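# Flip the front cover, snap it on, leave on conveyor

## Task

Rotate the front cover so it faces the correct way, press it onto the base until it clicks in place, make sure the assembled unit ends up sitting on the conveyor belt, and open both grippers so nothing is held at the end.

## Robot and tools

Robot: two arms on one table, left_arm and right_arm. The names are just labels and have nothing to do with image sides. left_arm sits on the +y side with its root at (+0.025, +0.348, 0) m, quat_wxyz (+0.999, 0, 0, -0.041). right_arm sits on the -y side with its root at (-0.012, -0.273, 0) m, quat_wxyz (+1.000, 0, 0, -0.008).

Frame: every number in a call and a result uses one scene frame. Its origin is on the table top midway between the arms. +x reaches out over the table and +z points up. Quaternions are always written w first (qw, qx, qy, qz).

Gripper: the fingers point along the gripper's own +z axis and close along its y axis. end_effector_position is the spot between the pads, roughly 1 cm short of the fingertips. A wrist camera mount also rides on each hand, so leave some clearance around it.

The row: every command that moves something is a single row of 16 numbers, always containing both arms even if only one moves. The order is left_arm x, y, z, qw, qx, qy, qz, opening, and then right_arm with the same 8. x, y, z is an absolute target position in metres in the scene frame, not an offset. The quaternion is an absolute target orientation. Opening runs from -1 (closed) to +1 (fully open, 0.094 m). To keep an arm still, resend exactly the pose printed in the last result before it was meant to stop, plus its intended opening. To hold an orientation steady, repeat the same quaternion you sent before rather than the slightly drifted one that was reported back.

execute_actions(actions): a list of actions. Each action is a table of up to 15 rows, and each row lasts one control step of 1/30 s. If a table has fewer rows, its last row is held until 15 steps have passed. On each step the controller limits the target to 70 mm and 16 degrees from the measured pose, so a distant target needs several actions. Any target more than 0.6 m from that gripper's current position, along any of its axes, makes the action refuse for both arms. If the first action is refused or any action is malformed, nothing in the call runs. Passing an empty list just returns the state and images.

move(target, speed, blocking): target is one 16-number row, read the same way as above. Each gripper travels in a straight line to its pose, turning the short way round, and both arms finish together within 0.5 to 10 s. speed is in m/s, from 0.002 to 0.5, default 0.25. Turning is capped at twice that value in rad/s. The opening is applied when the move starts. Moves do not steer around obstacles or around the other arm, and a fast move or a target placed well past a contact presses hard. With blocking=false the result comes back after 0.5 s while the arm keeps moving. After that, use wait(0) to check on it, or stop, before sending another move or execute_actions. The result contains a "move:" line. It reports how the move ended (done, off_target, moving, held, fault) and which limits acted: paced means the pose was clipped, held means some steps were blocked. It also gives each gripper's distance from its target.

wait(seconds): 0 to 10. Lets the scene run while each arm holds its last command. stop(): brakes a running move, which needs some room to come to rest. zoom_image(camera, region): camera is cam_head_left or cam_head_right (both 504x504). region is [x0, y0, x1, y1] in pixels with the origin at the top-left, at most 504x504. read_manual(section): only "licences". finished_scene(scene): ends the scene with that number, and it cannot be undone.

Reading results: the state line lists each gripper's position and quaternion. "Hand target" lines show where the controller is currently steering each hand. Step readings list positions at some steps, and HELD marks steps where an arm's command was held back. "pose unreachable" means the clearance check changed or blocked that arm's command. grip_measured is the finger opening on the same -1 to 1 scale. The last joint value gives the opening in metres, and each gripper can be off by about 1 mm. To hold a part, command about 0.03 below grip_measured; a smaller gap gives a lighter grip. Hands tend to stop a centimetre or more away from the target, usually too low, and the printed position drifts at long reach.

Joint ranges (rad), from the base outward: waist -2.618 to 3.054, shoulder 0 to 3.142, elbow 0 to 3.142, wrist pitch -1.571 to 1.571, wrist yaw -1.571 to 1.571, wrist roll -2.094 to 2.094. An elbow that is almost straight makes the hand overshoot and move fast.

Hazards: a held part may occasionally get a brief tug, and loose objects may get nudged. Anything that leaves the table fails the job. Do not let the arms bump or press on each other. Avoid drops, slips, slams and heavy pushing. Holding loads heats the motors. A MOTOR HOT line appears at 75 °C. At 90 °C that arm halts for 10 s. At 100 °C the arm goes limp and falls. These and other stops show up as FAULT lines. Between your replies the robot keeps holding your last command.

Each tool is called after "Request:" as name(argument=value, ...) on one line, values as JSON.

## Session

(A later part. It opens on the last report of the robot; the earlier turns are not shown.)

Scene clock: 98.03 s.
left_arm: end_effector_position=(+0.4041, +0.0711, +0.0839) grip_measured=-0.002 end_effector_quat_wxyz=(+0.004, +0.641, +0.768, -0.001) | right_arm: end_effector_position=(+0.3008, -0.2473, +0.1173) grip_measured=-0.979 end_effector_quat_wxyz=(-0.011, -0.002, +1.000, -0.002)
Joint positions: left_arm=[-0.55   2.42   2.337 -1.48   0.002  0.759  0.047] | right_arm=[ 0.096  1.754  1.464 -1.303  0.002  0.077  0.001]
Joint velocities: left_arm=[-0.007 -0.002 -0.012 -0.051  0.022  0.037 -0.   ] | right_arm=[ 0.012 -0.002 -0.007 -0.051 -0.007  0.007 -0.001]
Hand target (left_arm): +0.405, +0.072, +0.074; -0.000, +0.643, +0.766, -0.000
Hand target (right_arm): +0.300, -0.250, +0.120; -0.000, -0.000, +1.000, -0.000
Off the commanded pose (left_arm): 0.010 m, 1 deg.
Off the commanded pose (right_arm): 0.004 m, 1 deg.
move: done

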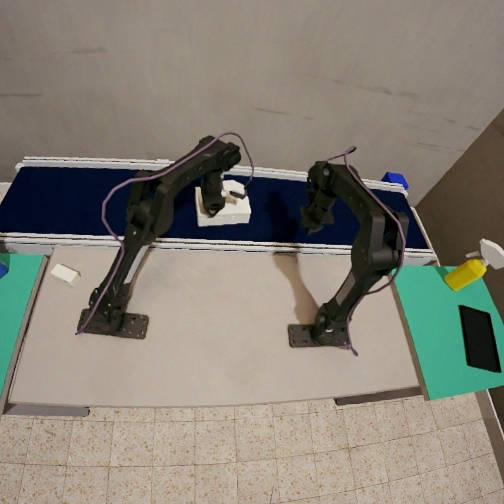

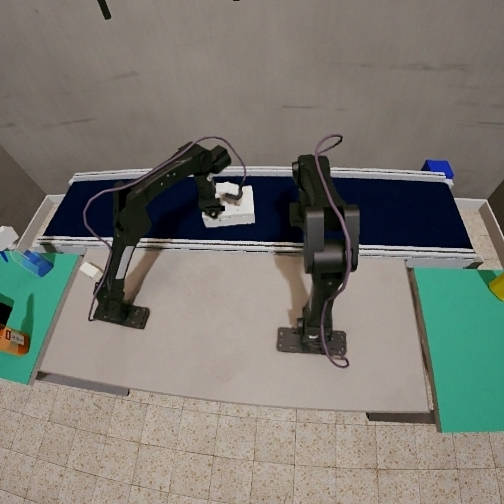

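Request:
move(target=[0.392,0.070,0.076,0,0.643,0.766,0,0.0,0.30,-0.25,0.12,0,0,1,0,-1], speed=0.01)

Request:
move(target=[0.35,0.2,0.13,0,0.643,0.766,0,0.0,0.30,-0.25,0.12,0,0,1,0,-1], speed=0.1)

Request:
zoom_image(camera="cam_head_left", region=[180, 170, 270, 240])

Request:
zoom_image(camera="cam_head_right", region=[180, 170, 270, 240])

Scene clock: 112.37 s.
left_arm: end_effector_position=(+0.4035, +0.0712, +0.0833) grip_measured=-0.001 end_effector_quat_wxyz=(+0.017, +0.643, +0.766, +0.008) | right_arm: end_effector_position=(+0.3008, -0.2473, +0.1173) grip_measured=-0.979 end_effector_quat_wxyz=(-0.011, -0.002, +1.000, -0.002)
Joint positions: left_arm=[-0.557  2.372  2.249 -1.413 -0.015  0.757  0.047] | right_arm=[ 0.096  1.754  1.464 -1.303  0.002  0.077  0.001]
Joint velocities: left_arm=[-0.012 -0.007 -0.002  0.022  0.007  0.037  0.001] | right_arm=[-0.002  0.012 -0.017  0.051 -0.022 -0.081 -0.   ]
Hand target (left_arm): +0.392, +0.070, +0.076; -0.001, +0.643, +0.766, +0.000
Hand target (right_arm): +0.300, -0.250, +0.120; -0.000, -0.000, +1.000, -0.000
Off the commanded pose (left_arm): 0.014 m, 2 deg.
Off the commanded pose (right_arm): 0.004 m, 1 deg.
move: off_target (left_arm)

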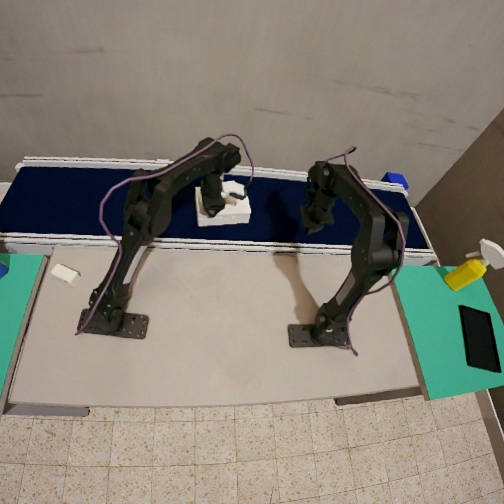

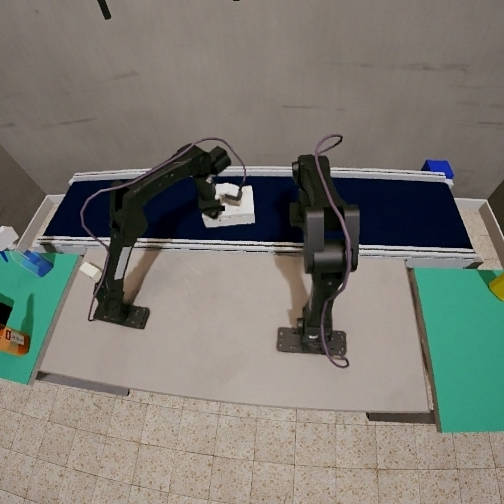

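Scene clock: 114.20 s.
left_arm: end_effector_position=(+0.3570, +0.1979, +0.1301) grip_measured=-0.001 end_effector_quat_wxyz=(+0.003, +0.639, +0.769, +0.008) | right_arm: end_effector_position=(+0.3008, -0.2473, +0.1173) grip_measured=-0.979 end_effector_quat_wxyz=(-0.011, -0.002, +1.000, -0.002)
Joint positions: left_arm=[-0.352  1.918  1.724 -1.367 -0.015  0.951  0.047] | right_arm=[ 0.096  1.754  1.464 -1.303  0.002  0.077  0.001]
Joint velocities: left_arm=[ 0.007 -0.017  0.002  0.066 -0.007 -0.022 -0.001] | right_arm=[-0.007 -0.007 -0.012  0.051  0.022 -0.022 -0.001]
Hand target (left_arm): +0.350, +0.199, +0.131; -0.000, +0.643, +0.766, -0.001
Hand target (right_arm): +0.300, -0.250, +0.120; -0.000, -0.000, +1.000, -0.000
Off the commanded pose (left_arm): 0.007 m, 1 deg.
Off the commanded pose (right_arm): 0.004 m, 1 deg.
move: done

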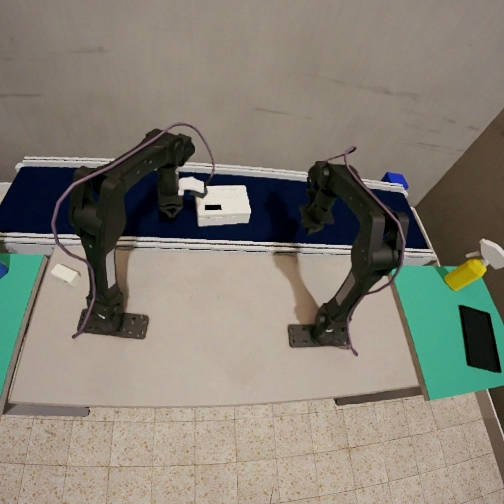

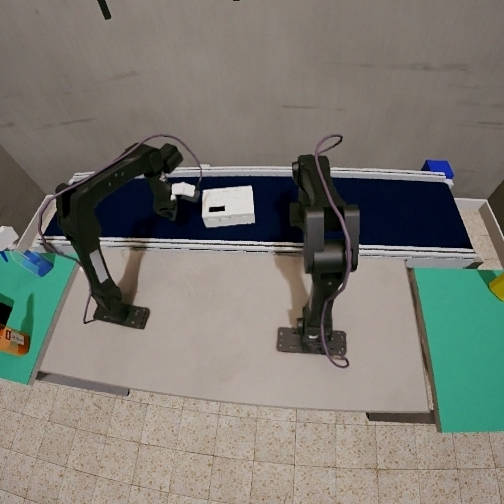

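Region (180, 170, 270, 240) of cam_head_left's 504x504 image, scaled by 5.600, with more detail than that image has.

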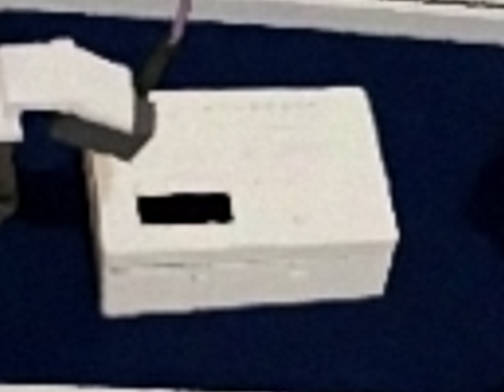

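Region (180, 170, 270, 240) of cam_head_right's 504x504 image, scaled by 5.600, with more detail than that image has.

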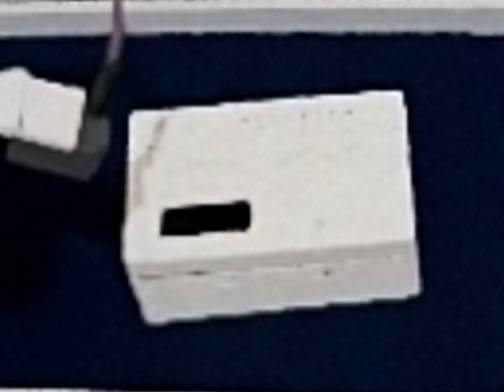

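Request:
move(target=[0.436,0.165,0.10,0.287,0.612,0.692,-0.254,0.3,0.468,-0.105,0.10,0.254,-0.692,0.612,0.287,0.3], speed=0.15)

Request:
move(target=[0.436,0.165,0.068,0.287,0.612,0.692,-0.254,0.3,0.468,-0.105,0.068,0.254,-0.692,0.612,0.287,0.3], speed=0.05)

Request:
zoom_image(camera="cam_head_left", region=[140, 150, 310, 250])

Request:
zoom_image(camera="cam_head_right", region=[140, 150, 310, 250])

Scene clock: 139.70 s.
left_arm: end_effector_position=(+0.4395, +0.1658, +0.1088) grip_measured=+0.298 end_effector_quat_wxyz=(+0.294, +0.614, +0.693, -0.237) | right_arm: end_effector_position=(+0.4719, -0.1139, +0.0975) grip_measured=+0.297 end_effector_quat_wxyz=(-0.254, +0.688, -0.622, -0.274)
Joint positions: left_arm=[-0.069  2.005  1.546 -0.814  0.727  1.185  0.061] | right_arm=[ 0.086  2.632  2.586 -1.542 -0.766 -1.607  0.061]
Joint velocities: left_arm=[-0.012 -0.027  0.027  0.037  0.022 -0.051  0.001] | right_arm=[-0.002 -0.002 -0.012 -0.051  0.037 -0.037  0.   ]
Hand target (left_arm): +0.436, +0.166, +0.099; +0.290, +0.611, +0.692, -0.253
Hand target (right_arm): +0.470, -0.107, +0.100; -0.258, +0.689, -0.615, -0.284
Off the commanded pose (left_arm): 0.009 m, 2 deg.
Off the commanded pose (right_arm): 0.010 m, 2 deg.
joint sent to its limit (right arm) — the command would take joint 4 (wrist pitch) past its lower limit, so that joint was sent only as far as its limit.
move: done

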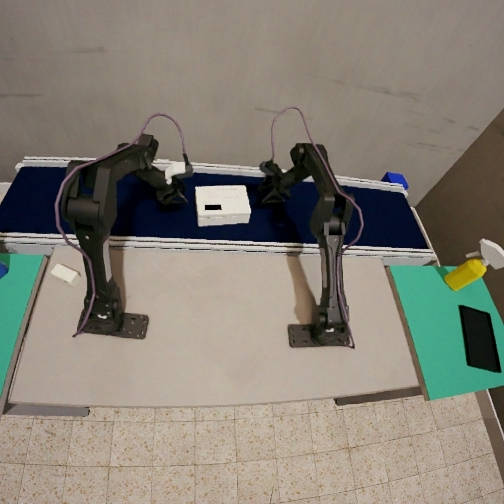

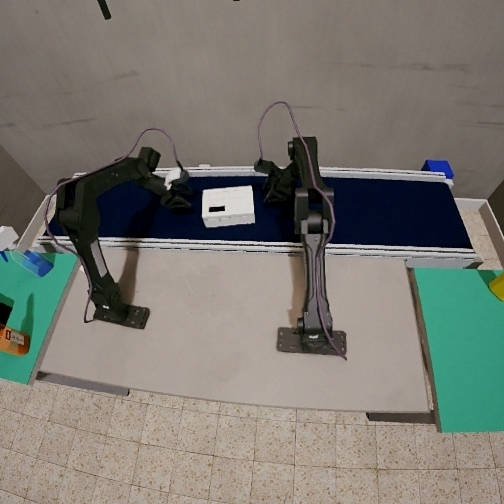

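Scene clock: 140.90 s.
left_arm: end_effector_position=(+0.4395, +0.1658, +0.0761) grip_measured=+0.298 end_effector_quat_wxyz=(+0.289, +0.614, +0.694, -0.240) | right_arm: end_effector_position=(+0.4696, -0.1109, +0.0648) grip_measured=+0.297 end_effector_quat_wxyz=(-0.245, +0.691, -0.619, -0.282)
Joint positions: left_arm=[-0.069  2.048  1.477 -0.715  0.727  1.187  0.061] | right_arm=[ 0.093  2.632  2.455 -1.438 -0.764 -1.619  0.061]
Joint velocities: left_arm=[-0.002 -0.012 -0.002 -0.022 -0.022  0.022 -0.   ] | right_arm=[-0.002  0.007  0.007 -0.037 -0.022  0.037  0.   ]
Hand target (left_arm): +0.435, +0.165, +0.068; +0.287, +0.612, +0.692, -0.254
Hand target (right_arm): +0.468, -0.105, +0.068; -0.253, +0.692, -0.612, -0.287
Off the commanded pose (left_arm): 0.009 m, 2 deg.
Off the commanded pose (right_arm): 0.007 m, 1 deg.
move: done

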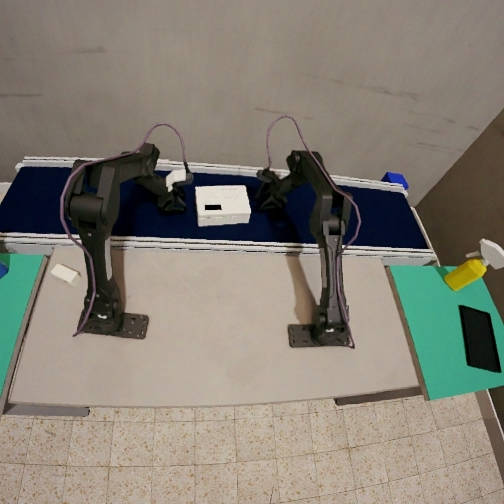

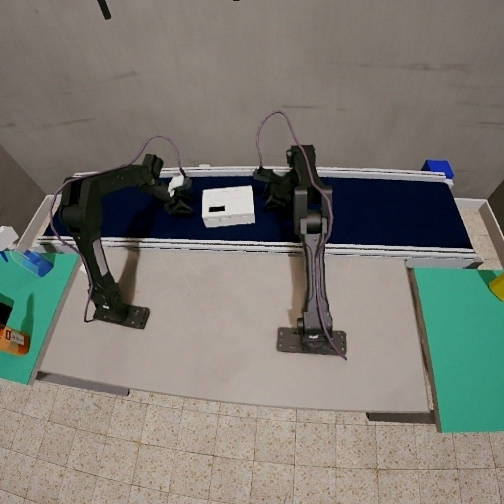

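Region (140, 150, 310, 250) of cam_head_left's 504x504 image, scaled by 2.965, with more detail than that image has; it fills the top 296 rows of this view, and the rest is white.

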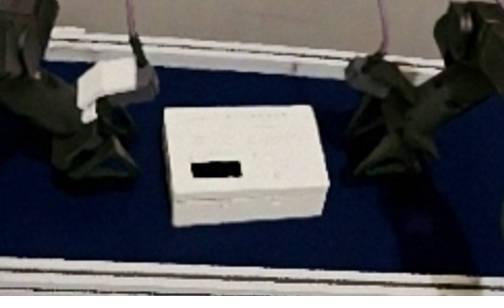

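Region (140, 150, 310, 250) of cam_head_right's 504x504 image, scaled by 2.965, with more detail than that image has; it fills the top 296 rows of this view, and the rest is white.

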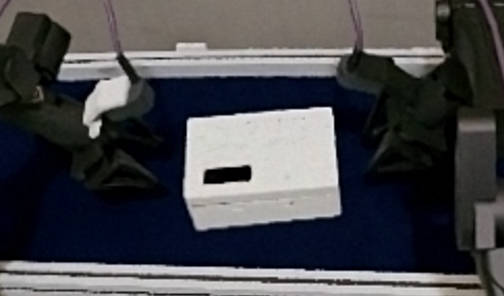

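Request:
move(target=[0.436,0.155,0.03,0.287,0.612,0.692,-0.254,0.3,0.468,-0.095,0.03,0.254,-0.692,0.612,0.287,0.3], speed=0.03)

Scene clock: 153.50 s.
left_arm: end_effector_position=(+0.4429, +0.1595, +0.0400) grip_measured=+0.298 end_effector_quat_wxyz=(+0.296, +0.617, +0.689, -0.237) | right_arm: end_effector_position=(+0.4703, -0.1011, +0.0279) grip_measured=+0.297 end_effector_quat_wxyz=(-0.248, +0.695, -0.614, -0.279)
Joint positions: left_arm=[-0.082  2.107  1.408 -0.562  0.726  1.177  0.061] | right_arm=[ 0.113  2.632  2.309 -1.271 -0.765 -1.606  0.061]
Joint velocities: left_arm=[-0.017 -0.017 -0.002  0.022 -0.022  0.066  0.   ] | right_arm=[-0.002 -0.002 -0.012 -0.051 -0.037  0.022 -0.   ]
Hand target (left_arm): +0.435, +0.155, +0.030; +0.287, +0.612, +0.692, -0.254
Hand target (right_arm): +0.468, -0.095, +0.030; -0.253, +0.692, -0.612, -0.287
Off the commanded pose (left_arm): 0.013 m, 2 deg.
Off the commanded pose (right_arm): 0.007 m, 1 deg.
move: off_target (left_arm)

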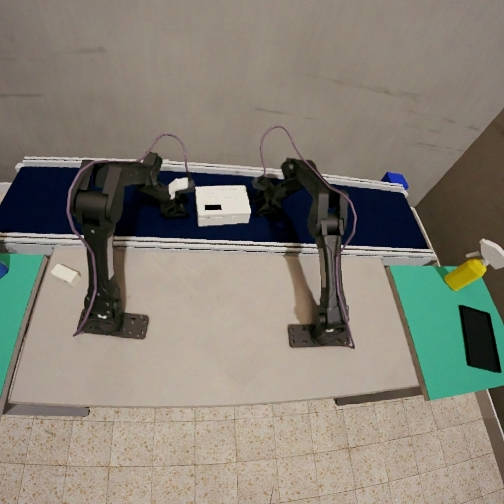

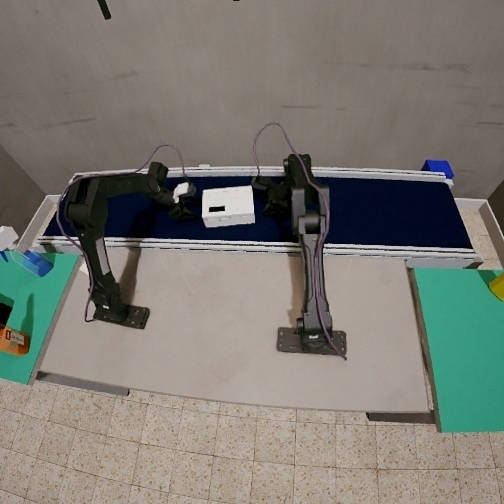

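Request:
move(target=[0.436,0.155,0.015,0.287,0.612,0.692,-0.254,0.3,0.468,-0.095,0.012,0.254,-0.692,0.612,0.287,0.3], speed=0.02)

Scene clock: 159.20 s.
left_arm: end_effector_position=(+0.4440, +0.1594, +0.0254) grip_measured=+0.298 end_effector_quat_wxyz=(+0.297, +0.617, +0.689, -0.236) | right_arm: end_effector_position=(+0.4718, -0.0973, +0.0224) grip_measured=+0.297 end_effector_quat_wxyz=(-0.261, +0.691, -0.611, -0.285)
Joint positions: left_arm=[-0.082  2.135  1.387 -0.512  0.726  1.177  0.061] | right_arm=[ 0.113  2.632  2.273 -1.221 -0.793 -1.599  0.061]
Joint velocities: left_arm=[-0.022 -0.022 -0.002  0.037 -0.037  0.022 -0.001] | right_arm=[-0.017 -0.007  0.002  0.022  0.081  0.007 -0.   ]
Hand target (left_arm): +0.436, +0.155, +0.015; +0.287, +0.612, +0.692, -0.254
Hand target (right_arm): +0.468, -0.095, +0.012; -0.253, +0.692, -0.612, -0.287
Off the commanded pose (left_arm): 0.014 m, 2 deg.
Off the commanded pose (right_arm): 0.011 m, 1 deg.
move: off_target (left_arm, right_arm)

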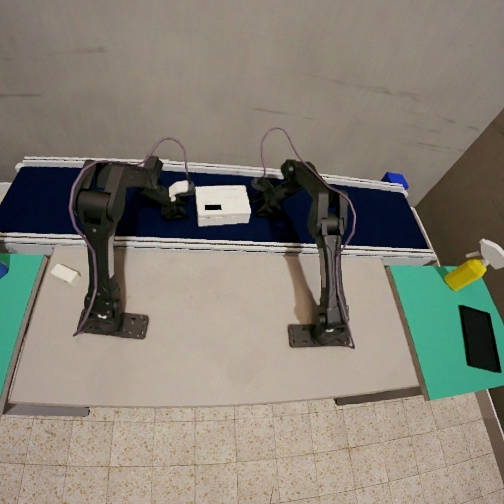

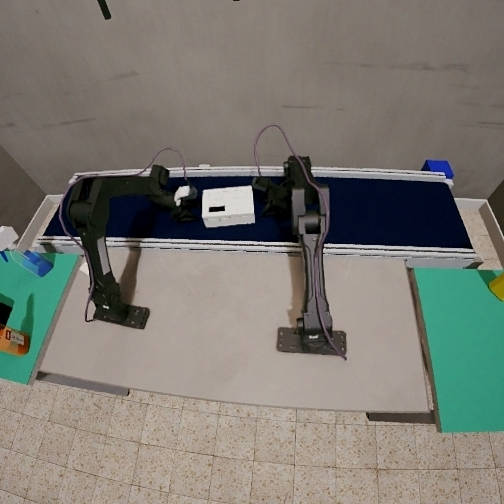

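Request:
move(target=[0.44,0.15,0.066,0.287,0.612,0.692,-0.254,0.3,0.466,-0.09,0.068,0.254,-0.692,0.612,0.287,0.3], speed=0.04)

Request:
move(target=[0.442,0.13,0.066,0.287,0.612,0.692,-0.254,0.3,0.464,-0.072,0.068,0.254,-0.692,0.612,0.287,0.3], speed=0.02)

Request:
zoom_image(camera="cam_head_left", region=[160, 160, 290, 240])

Request:
zoom_image(camera="cam_head_right", region=[160, 160, 290, 240])

Scene clock: 169.67 s.
left_arm: end_effector_position=(+0.4400, +0.1555, +0.0503) grip_measured=+0.298 end_effector_quat_wxyz=(+0.280, +0.612, +0.696, -0.249) | right_arm: end_effector_position=(+0.4639, -0.0951, +0.0418) grip_measured=+0.297 end_effector_quat_wxyz=(-0.239, +0.687, -0.620, -0.295)
Joint positions: left_arm=[-0.092  2.106  1.46  -0.649  0.725  1.162  0.061] | right_arm=[ 0.123  2.632  2.357 -1.346 -0.778 -1.586  0.061]
Joint velocities: left_arm=[-0.002  0.007 -0.002 -0.007 -0.007 -0.022  0.   ] | right_arm=[-0.022 -0.002  0.007 -0.081 -0.022 -0.066 -0.   ]
Hand target (left_arm): +0.441, +0.150, +0.066; +0.287, +0.612, +0.692, -0.254
Hand target (right_arm): +0.466, -0.090, +0.068; -0.254, +0.692, -0.612, -0.287
Off the commanded pose (left_arm): 0.017 m, 1 deg.
Off the commanded pose (right_arm): 0.027 m, 2 deg.
move: off_target (left_arm, right_arm)

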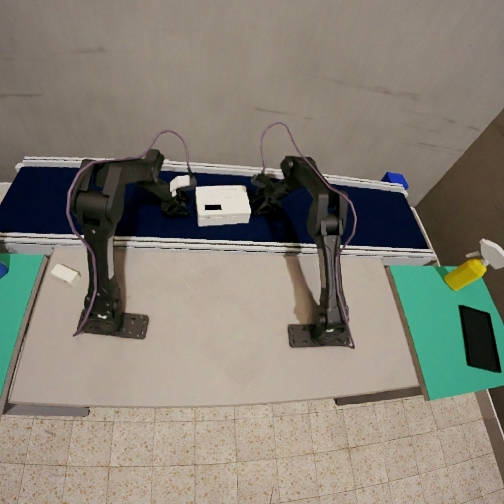

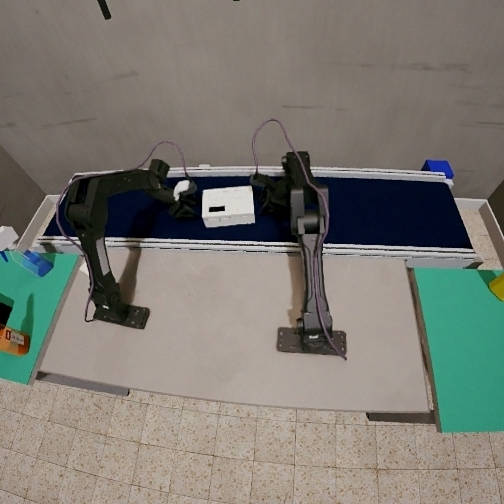

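Scene clock: 171.70 s.
left_arm: end_effector_position=(+0.4363, +0.1349, +0.0551) grip_measured=+0.298 end_effector_quat_wxyz=(+0.275, +0.611, +0.697, -0.257) | right_arm: end_effector_position=(+0.4607, -0.0782, +0.0517) grip_measured=+0.297 end_effector_quat_wxyz=(-0.236, +0.689, -0.620, -0.293)
Joint positions: left_arm=[-0.14   2.106  1.477 -0.643  0.724  1.103  0.061] | right_arm=[ 0.159  2.609  2.357 -1.336 -0.771 -1.539  0.061]
Joint velocities: left_arm=[ 0.022  0.012  0.007 -0.037  0.037 -0.095  0.   ] | right_arm=[-0.012  0.002 -0.002 -0.007  0.037 -0.022  0.   ]
Hand target (left_arm): +0.442, +0.130, +0.066; +0.287, +0.612, +0.692, -0.254
Hand target (right_arm): +0.464, -0.072, +0.068; -0.254, +0.692, -0.612, -0.287
Off the commanded pose (left_arm): 0.013 m, 2 deg.
Off the commanded pose (right_arm): 0.018 m, 2 deg.
move: off_target (left_arm, right_arm)

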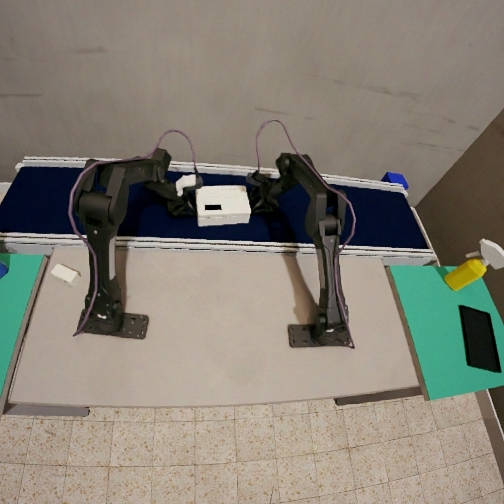

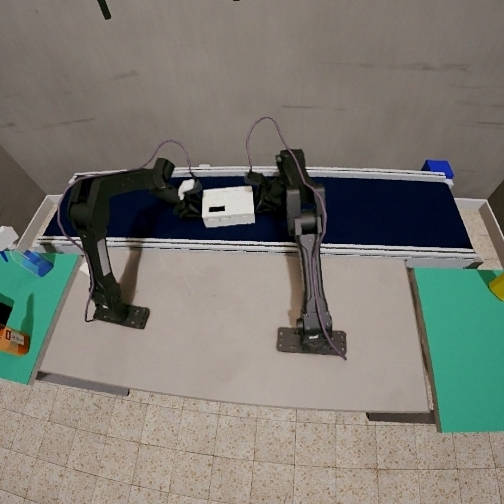

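Region (160, 160, 290, 240) of cam_head_left's 504x504 image, scaled by 3.877, with more detail than that image has; it fills the top 310 rows of this view, and the rest is white.

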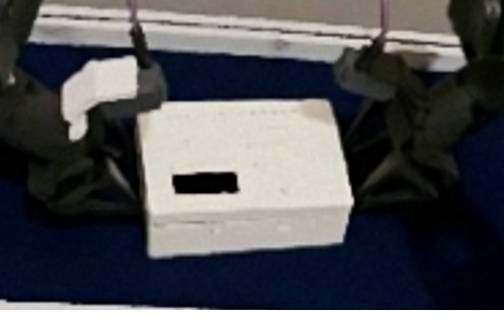

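Region (160, 160, 290, 240) of cam_head_right's 504x504 image, scaled by 3.877, with more detail than that image has; it fills the top 310 rows of this view, and the rest is white.

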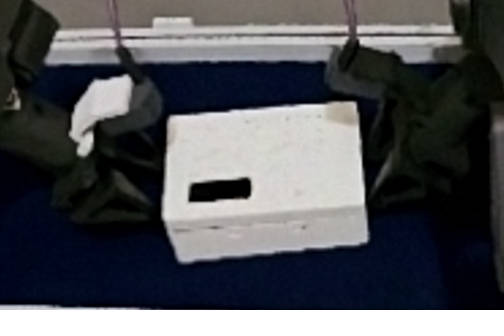

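Request:
move(target=[0.442,0.112,0.05,0.287,0.612,0.692,-0.254,0.3,0.464,-0.055,0.055,0.254,-0.692,0.612,0.287,0.3], speed=0.02)

Request:
move(target=[0.405,0.112,0.055,0.271,0.653,0.653,-0.271,0.3,0.405,-0.056,0.06,0.271,-0.653,0.653,0.271,0.3], speed=0.03)

Request:
zoom_image(camera="cam_head_left", region=[160, 160, 290, 260])

Scene clock: 181.27 s.
left_arm: end_effector_position=(+0.4436, +0.1290, +0.0547) grip_measured=+0.298 end_effector_quat_wxyz=(+0.282, +0.610, +0.700, -0.241) | right_arm: end_effector_position=(+0.4692, -0.0784, +0.0473) grip_measured=+0.297 end_effector_quat_wxyz=(-0.236, +0.691, -0.627, -0.271)
Joint positions: left_arm=[-0.159  2.106  1.477 -0.595  0.691  1.065  0.061] | right_arm=[ 0.166  2.609  2.357 -1.29  -0.734 -1.507  0.061]
Joint velocities: left_arm=[-0.002  0.002 -0.007 -0.022 -0.037 -0.051 -0.   ] | right_arm=[-0.002  0.017 -0.002 -0.051 -0.066 -0.095 -0.   ]
Hand target (left_arm): +0.441, +0.113, +0.050; +0.286, +0.612, +0.692, -0.254
Hand target (right_arm): +0.463, -0.056, +0.055; -0.251, +0.693, -0.611, -0.289
Off the commanded pose (left_arm): 0.018 m, 2 deg.
Off the commanded pose (right_arm): 0.025 m, 3 deg.
move: off_target (left_arm, right_arm)

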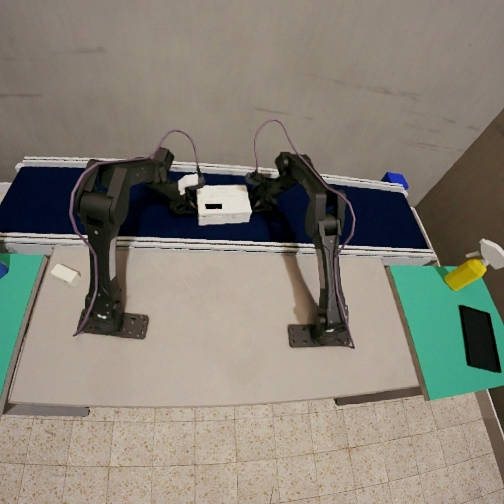

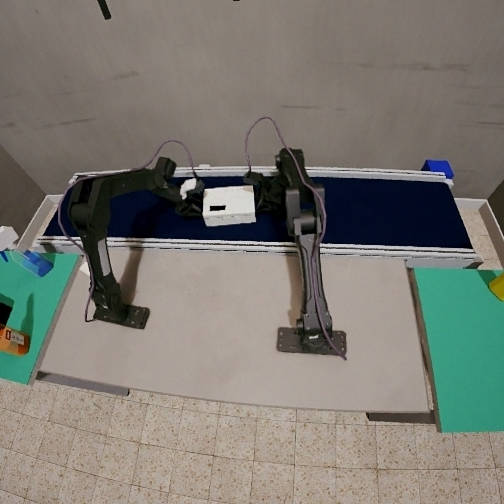

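Scene clock: 183.93 s.
left_arm: end_effector_position=(+0.4287, +0.1284, +0.0556) grip_measured=+0.298 end_effector_quat_wxyz=(+0.282, +0.647, +0.668, -0.235) | right_arm: end_effector_position=(+0.4093, -0.0816, +0.0408) grip_measured=+0.297 end_effector_quat_wxyz=(-0.237, +0.653, -0.676, -0.247)
Joint positions: left_arm=[-0.167  2.076  1.441 -0.619  0.695  1.173  0.061] | right_arm=[ 0.193  2.225  1.655 -0.858 -0.687 -1.308  0.061]
Joint velocities: left_arm=[-0.007 -0.002 -0.007 -0.081  0.022  0.051 -0.   ] | right_arm=[-0.002 -0.017 -0.012 -0.007  0.022 -0.022 -0.002]
Hand target (left_arm): +0.406, +0.113, +0.055; +0.271, +0.653, +0.654, -0.271
Hand target (right_arm): +0.403, -0.057, +0.060; -0.268, +0.655, -0.652, -0.273
Off the commanded pose (left_arm): 0.029 m, 5 deg.
Off the commanded pose (right_arm): 0.032 m, 5 deg.
move: off_target (left_arm, right_arm)

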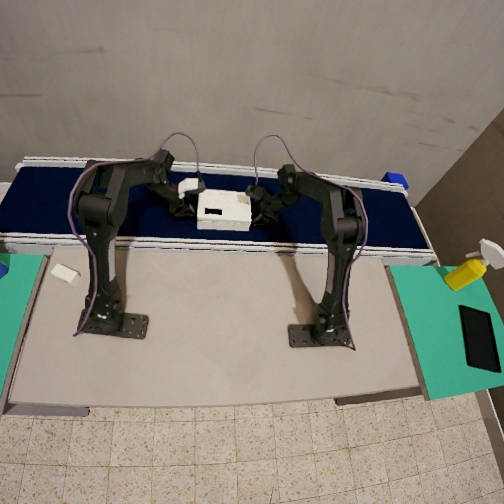

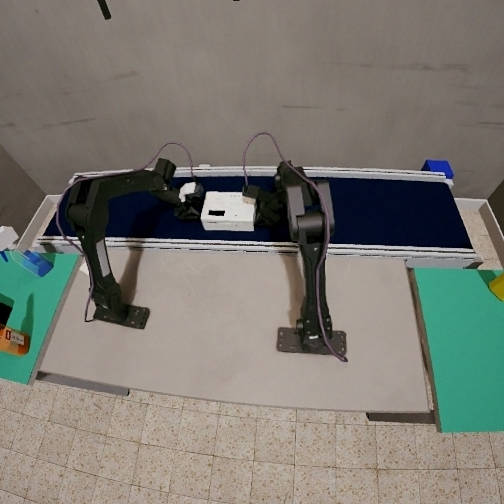

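Region (160, 160, 290, 260) of cam_head_left's 504x504 image, scaled by 3.877, with more detail than that image has; it fills the top 388 rows of this view, and the rest is white.

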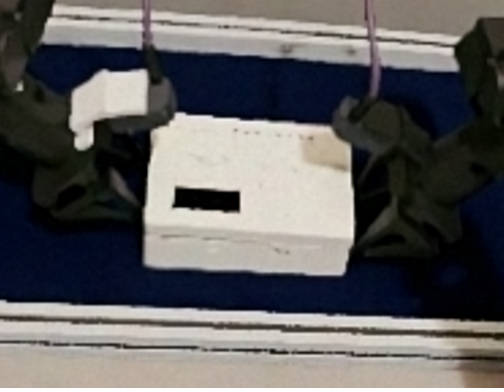

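Request:
move(target=[0.43,0.142,0.06,0.271,0.653,0.653,-0.271,0.3,0.42,-0.092,0.06,0.271,-0.653,0.653,0.271,0.3], speed=0.03)

Request:
move(target=[0.43,0.14,0.078,0.271,0.653,0.653,-0.271,0.3,0.43,-0.09,0.082,0.271,-0.653,0.653,0.271,0.3], speed=0.03)

Scene clock: 191.10 s.
left_arm: end_effector_position=(+0.4291, +0.1427, +0.0594) grip_measured=+0.298 end_effector_quat_wxyz=(+0.272, +0.655, +0.656, -0.258) | right_arm: end_effector_position=(+0.4169, -0.0921, +0.0584) grip_measured=+0.297 end_effector_quat_wxyz=(-0.268, +0.656, -0.655, -0.261)
Joint positions: left_arm=[-0.121  2.117  1.52  -0.756  0.743  1.28   0.061] | right_arm=[ 0.146  2.224  1.694 -0.904 -0.758 -1.387  0.061]
Joint velocities: left_arm=[-0.017 -0.012 -0.007 -0.037  0.007  0.022 -0.001] | right_arm=[ 0.017  0.002  0.002 -0.007 -0.11   0.022  0.001]
Hand target (left_arm): +0.430, +0.142, +0.060; +0.272, +0.652, +0.653, -0.271
Hand target (right_arm): +0.420, -0.092, +0.060; -0.272, +0.653, -0.653, -0.271
Off the commanded pose (left_arm): 0.001 m, 2 deg.
Off the commanded pose (right_arm): 0.003 m, 1 deg.
move: done

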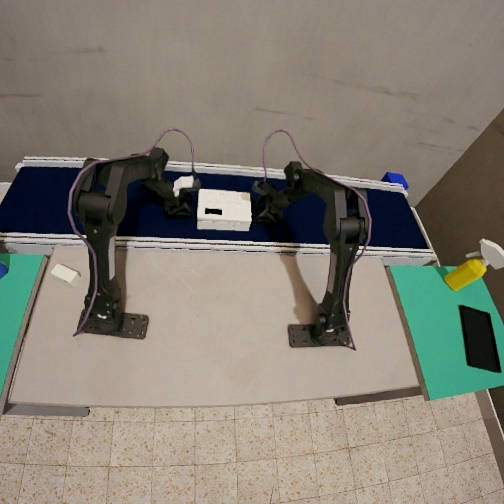

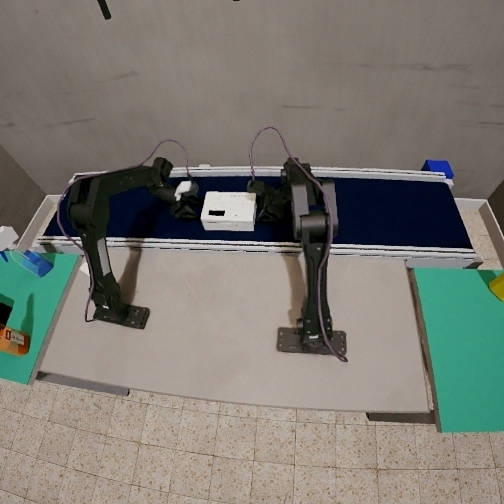

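Scene clock: 192.43 s.
left_arm: end_effector_position=(+0.4295, +0.1426, +0.0693) grip_measured=+0.298 end_effector_quat_wxyz=(+0.265, +0.653, +0.659, -0.262) | right_arm: end_effector_position=(+0.4276, -0.0906, +0.0794) grip_measured=+0.297 end_effector_quat_wxyz=(-0.268, +0.656, -0.655, -0.261)
Joint positions: left_arm=[-0.121  2.117  1.565 -0.818  0.742  1.28   0.061] | right_arm=[ 0.146  2.247  1.818 -1.005 -0.758 -1.387  0.061]
Joint velocities: left_arm=[-0.002  0.007 -0.002  0.037 -0.037  0.007 -0.   ] | right_arm=[-0.002 -0.017  0.017 -0.007  0.007 -0.022  0.   ]
Hand target (left_arm): +0.430, +0.140, +0.078; +0.272, +0.653, +0.653, -0.271
Hand target (right_arm): +0.430, -0.090, +0.082; -0.272, +0.653, -0.653, -0.271
Off the commanded pose (left_arm): 0.009 m, 1 deg.
Off the commanded pose (right_arm): 0.004 m, 1 deg.
move: done

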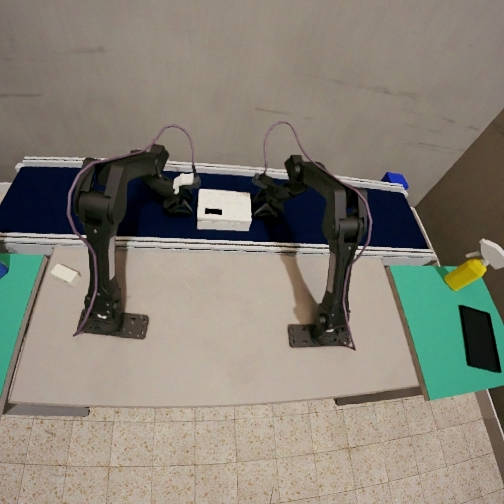

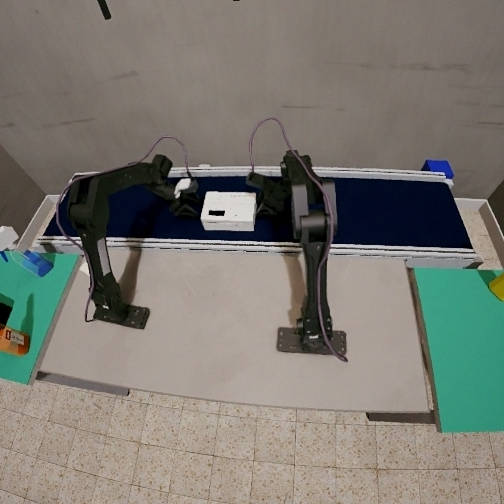

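Request:
move(target=[0.43,0.14,0.074,0.271,0.653,0.653,-0.271,0.3,0.43,-0.09,0.064,0.271,-0.653,0.653,0.271,0.3], speed=0.03)

Scene clock: 196.23 s.
left_arm: end_effector_position=(+0.4292, +0.1427, +0.0693) grip_measured=+0.298 end_effector_quat_wxyz=(+0.265, +0.653, +0.659, -0.262) | right_arm: end_effector_position=(+0.4320, -0.0900, +0.0725) grip_measured=+0.297 end_effector_quat_wxyz=(-0.272, +0.657, -0.654, -0.259)
Joint positions: left_arm=[-0.121  2.117  1.565 -0.82   0.742  1.28   0.061] | right_arm=[ 0.146  2.265  1.819 -0.979 -0.758 -1.387  0.061]
Joint velocities: left_arm=[ 0.002 -0.007  0.002  0.007 -0.081  0.022 -0.001] | right_arm=[-0.007 -0.007  0.007 -0.007  0.051  0.11  -0.001]
Hand target (left_arm): +0.430, +0.140, +0.074; +0.271, +0.653, +0.653, -0.271
Hand target (right_arm): +0.430, -0.090, +0.064; -0.271, +0.653, -0.653, -0.271
Off the commanded pose (left_arm): 0.006 m, 1 deg.
Off the commanded pose (right_arm): 0.009 m, 1 deg.
move: done

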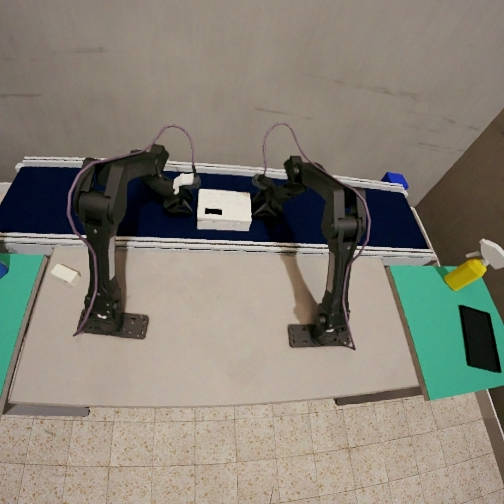

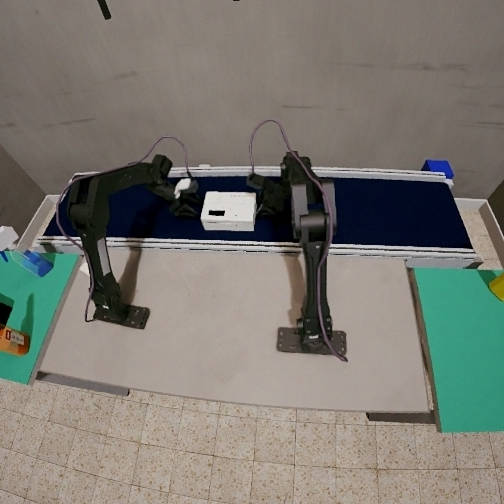

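Request:
move(target=[0.43,0.14,0.072,0.271,0.653,0.653,-0.271,0.3,0.43,-0.09,0.059,0.271,-0.653,0.653,0.271,0.3], speed=0.02)

Request:
move(target=[0.43,0.112,0.072,0.271,0.653,0.653,-0.271,0.3,0.43,-0.062,0.064,0.271,-0.653,0.653,0.271,0.3], speed=0.02)

Request:
zoom_image(camera="cam_head_left", region=[160, 160, 290, 260])

Scene clock: 203.23 s.
left_arm: end_effector_position=(+0.4292, +0.1427, +0.0692) grip_measured=+0.298 end_effector_quat_wxyz=(+0.264, +0.653, +0.659, -0.262) | right_arm: end_effector_position=(+0.4351, -0.0897, +0.0729) grip_measured=+0.297 end_effector_quat_wxyz=(-0.277, +0.659, -0.652, -0.254)
Joint positions: left_arm=[-0.121  2.117  1.565 -0.82   0.742  1.28   0.061] | right_arm=[ 0.146  2.265  1.819 -0.964 -0.758 -1.387  0.061]
Joint velocities: left_arm=[-0.002 -0.002 -0.022 -0.022  0.007 -0.022  0.   ] | right_arm=[ 0.007 -0.002  0.007  0.051  0.037 -0.007 -0.001]
Hand target (left_arm): +0.430, +0.140, +0.072; +0.271, +0.653, +0.653, -0.271
Hand target (right_arm): +0.430, -0.090, +0.059; -0.271, +0.653, -0.653, -0.271
Off the commanded pose (left_arm): 0.004 m, 1 deg.
Off the commanded pose (right_arm): 0.015 m, 2 deg.
move: off_target (right_arm)

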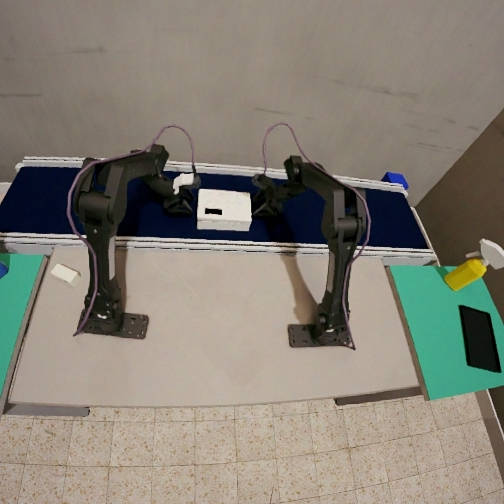

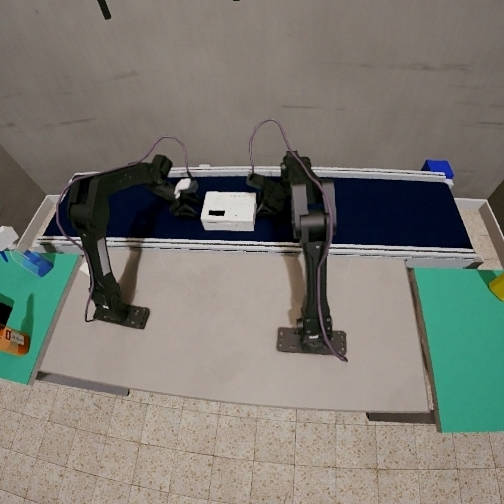

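Scene clock: 205.00 s.
left_arm: end_effector_position=(+0.4274, +0.1302, +0.0675) grip_measured=+0.298 end_effector_quat_wxyz=(+0.257, +0.650, +0.666, -0.259) | right_arm: end_effector_position=(+0.4353, -0.0814, +0.0697) grip_measured=+0.297 end_effector_quat_wxyz=(-0.265, +0.653, -0.664, -0.248)
Joint positions: left_arm=[-0.157  2.117  1.565 -0.796  0.719  1.224  0.061] | right_arm=[ 0.173  2.265  1.819 -0.944 -0.724 -1.328  0.061]
Joint velocities: left_arm=[-0.012 -0.002 -0.012  0.007  0.037  0.037 -0.001] | right_arm=[ 0.002  0.012 -0.007  0.007  0.051  0.037  0.   ]
Hand target (left_arm): +0.429, +0.112, +0.072; +0.270, +0.654, +0.653, -0.271
Hand target (right_arm): +0.429, -0.063, +0.064; -0.269, +0.654, -0.653, -0.271
Off the commanded pose (left_arm): 0.019 m, 3 deg.
Off the commanded pose (right_arm): 0.021 m, 3 deg.
move: off_target (left_arm, right_arm)

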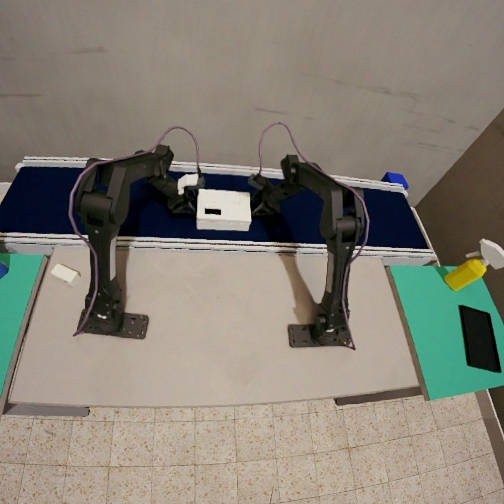

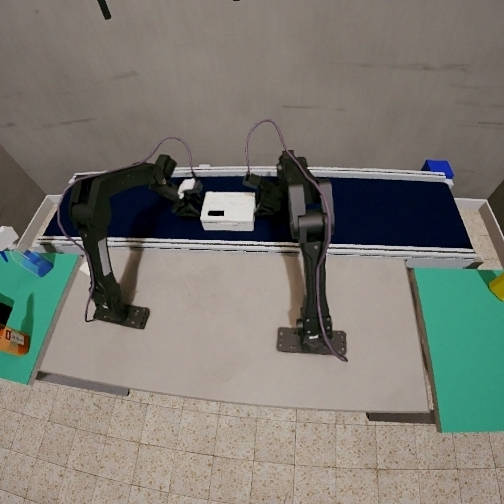

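Region (160, 160, 290, 260) of cam_head_left's 504x504 image, scaled by 3.877, with more detail than that image has; it fills the top 388 rows of this view, and the rest is white.

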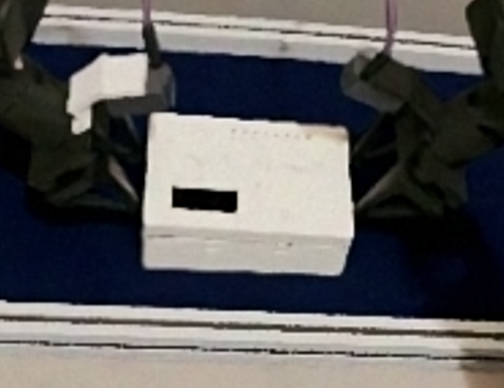

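Request:
execute_actions(actions=[[[0.43,0.108,0.078,0.271,0.653,0.653,-0.271,0.3,0.43,-0.058,0.076,0.271,-0.653,0.653,0.271,0.3]],[[0.43,0.108,0.086,0.271,0.653,0.653,-0.271,0.3,0.43,-0.058,0.086,0.271,-0.653,0.653,0.271,0.3]],[[0.43,0.108,0.094,0.271,0.653,0.653,-0.271,0.3,0.43,-0.058,0.095,0.271,-0.653,0.653,0.271,0.3]],[[0.43,0.108,0.102,0.271,0.653,0.653,-0.271,0.3,0.43,-0.058,0.104,0.271,-0.653,0.653,0.271,0.3]],[[0.43,0.108,0.11,0.271,0.653,0.653,-0.271,0.3,0.43,-0.058,0.112,0.271,-0.653,0.653,0.271,0.3]],[[0.43,0.108,0.118,0.271,0.653,0.653,-0.271,0.3,0.43,-0.058,0.12,0.271,-0.653,0.653,0.271,0.3]]])

Request:
zoom_image(camera="cam_head_left", region=[160, 160, 290, 260])

Scene clock: 221.50 s.
left_arm: end_effector_position=(+0.4325, +0.1295, +0.0918) grip_measured=+0.298 end_effector_quat_wxyz=(+0.243, +0.652, +0.674, -0.248) | right_arm: end_effector_position=(+0.4343, -0.0825, +0.0944) grip_measured=+0.297 end_effector_quat_wxyz=(-0.244, +0.651, -0.676, -0.244)
Joint positions: left_arm=[-0.167  2.117  1.683 -0.925  0.682  1.214  0.061] | right_arm=[ 0.181  2.265  1.937 -1.089 -0.69  -1.312  0.061]
Joint velocities: left_arm=[-0.007 -0.002 -0.027 -0.022  0.007 -0.007 -0.001] | right_arm=[ 0.002 -0.012  0.012 -0.022  0.022  0.037 -0.001]
Hand target (left_arm): +0.430, +0.109, +0.118; +0.271, +0.654, +0.653, -0.271
Hand target (right_arm): +0.430, -0.059, +0.120; -0.271, +0.654, -0.653, -0.271
Off the commanded pose (left_arm): 0.034 m, 5 deg.
Off the commanded pose (right_arm): 0.036 m, 5 deg.
Step readings (end_effector_position; steps 1 to 15: 1st action; 16 to 30: 2nd action; 31 to 45: 3rd action; 46 to 60: 4th action; 61 to 75: 5th action; 76 to 90: 6th action):
0: left_arm (+0.4275, +0.1303, +0.0674) | right_arm (+0.4353, -0.0815, +0.0696)
1: left_arm (+0.4276, +0.1300, +0.0677) | right_arm (+0.4352, -0.0813, +0.0695)
2: left_arm (+0.4277, +0.1299, +0.0677) | right_arm (+0.4352, -0.0814, +0.0692)
4: left_arm (+0.4277, +0.1301, +0.0676) | right_arm (+0.4352, -0.0815, +0.0688)
8: left_arm (+0.4278, +0.1300, +0.0677) | right_arm (+0.4352, -0.0816, +0.0685)
15: left_arm (+0.4277, +0.1300, +0.0677) | right_arm (+0.4352, -0.0815, +0.0684)
16: left_arm (+0.4279, +0.1301, +0.0682) | right_arm (+0.4350, -0.0816, +0.0686)
17: left_arm (+0.4282, +0.1300, +0.0686) | right_arm (+0.4349, -0.0816, +0.0688)
19: left_arm (+0.4290, +0.1299, +0.0695) | right_arm (+0.4346, -0.0818, +0.0687)
23: left_arm (+0.4298, +0.1298, +0.0704) | right_arm (+0.4340, -0.0819, +0.0685)
30: left_arm (+0.4298, +0.1298, +0.0703) | right_arm (+0.4339, -0.0819, +0.0686)
31: left_arm (+0.4298, +0.1298, +0.0709) | right_arm (+0.4338, -0.0820, +0.0693)
32: left_arm (+0.4299, +0.1297, +0.0717) | right_arm (+0.4337, -0.0821, +0.0700)
34: left_arm (+0.4303, +0.1294, +0.0738) | right_arm (+0.4342, -0.0823, +0.0722)
38: left_arm (+0.4304, +0.1294, +0.0753) | right_arm (+0.4342, -0.0824, +0.0741)
45: left_arm (+0.4302, +0.1295, +0.0753) | right_arm (+0.4340, -0.0824, +0.0744)
46: left_arm (+0.4301, +0.1295, +0.0760) | right_arm (+0.4340, -0.0824, +0.0754)
47: left_arm (+0.4302, +0.1295, +0.0769) | right_arm (+0.4339, -0.0825, +0.0763)
49: left_arm (+0.4310, +0.1294, +0.0790) | right_arm (+0.4346, -0.0824, +0.0792)
53: left_arm (+0.4315, +0.1296, +0.0804) | right_arm (+0.4351, -0.0823, +0.0815)
60: left_arm (+0.4309, +0.1298, +0.0802) | right_arm (+0.4345, -0.0824, +0.0816)
61: left_arm (+0.4309, +0.1298, +0.0809) | right_arm (+0.4344, -0.0823, +0.0825)
62: left_arm (+0.4307, +0.1297, +0.0818) | right_arm (+0.4342, -0.0822, +0.0834)
64: left_arm (+0.4314, +0.1295, +0.0840) | right_arm (+0.4348, -0.0821, +0.0860)
68: left_arm (+0.4318, +0.1297, +0.0855) | right_arm (+0.4350, -0.0822, +0.0880)
75: left_arm (+0.4312, +0.1298, +0.0854) | right_arm (+0.4338, -0.0823, +0.0879)
76: left_arm (+0.4311, +0.1298, +0.0861) | right_arm (+0.4337, -0.0823, +0.0889)
77: left_arm (+0.4312, +0.1298, +0.0871) | right_arm (+0.4337, -0.0821, +0.0900)
79: left_arm (+0.4322, +0.1296, +0.0898) | right_arm (+0.4346, -0.0821, +0.0926)
83: left_arm (+0.4329, +0.1294, +0.0918) | right_arm (+0.4353, -0.0824, +0.0945)
90: end_effector_position above

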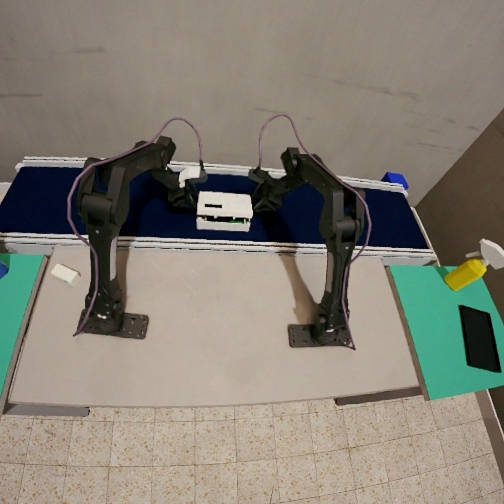

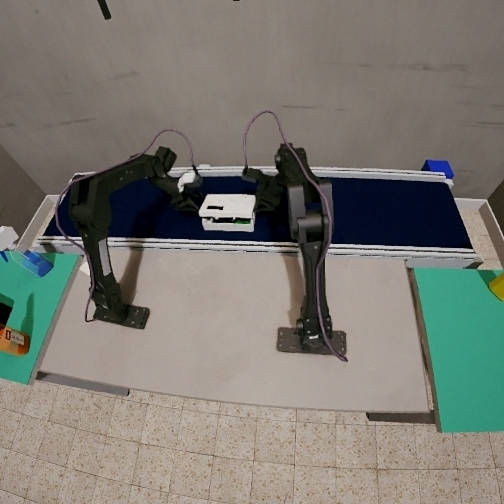

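Region (160, 160, 290, 260) of cam_head_left's 504x504 image, scaled by 3.877, with more detail than that image has; it fills the top 388 rows of this view, and the rest is white.

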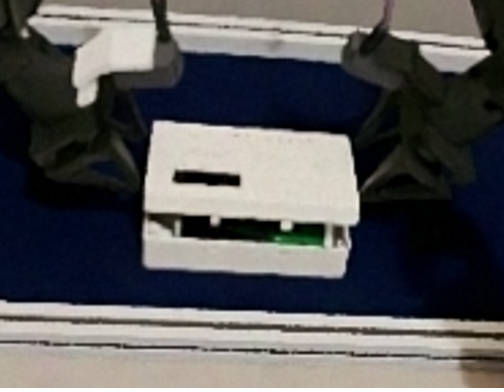

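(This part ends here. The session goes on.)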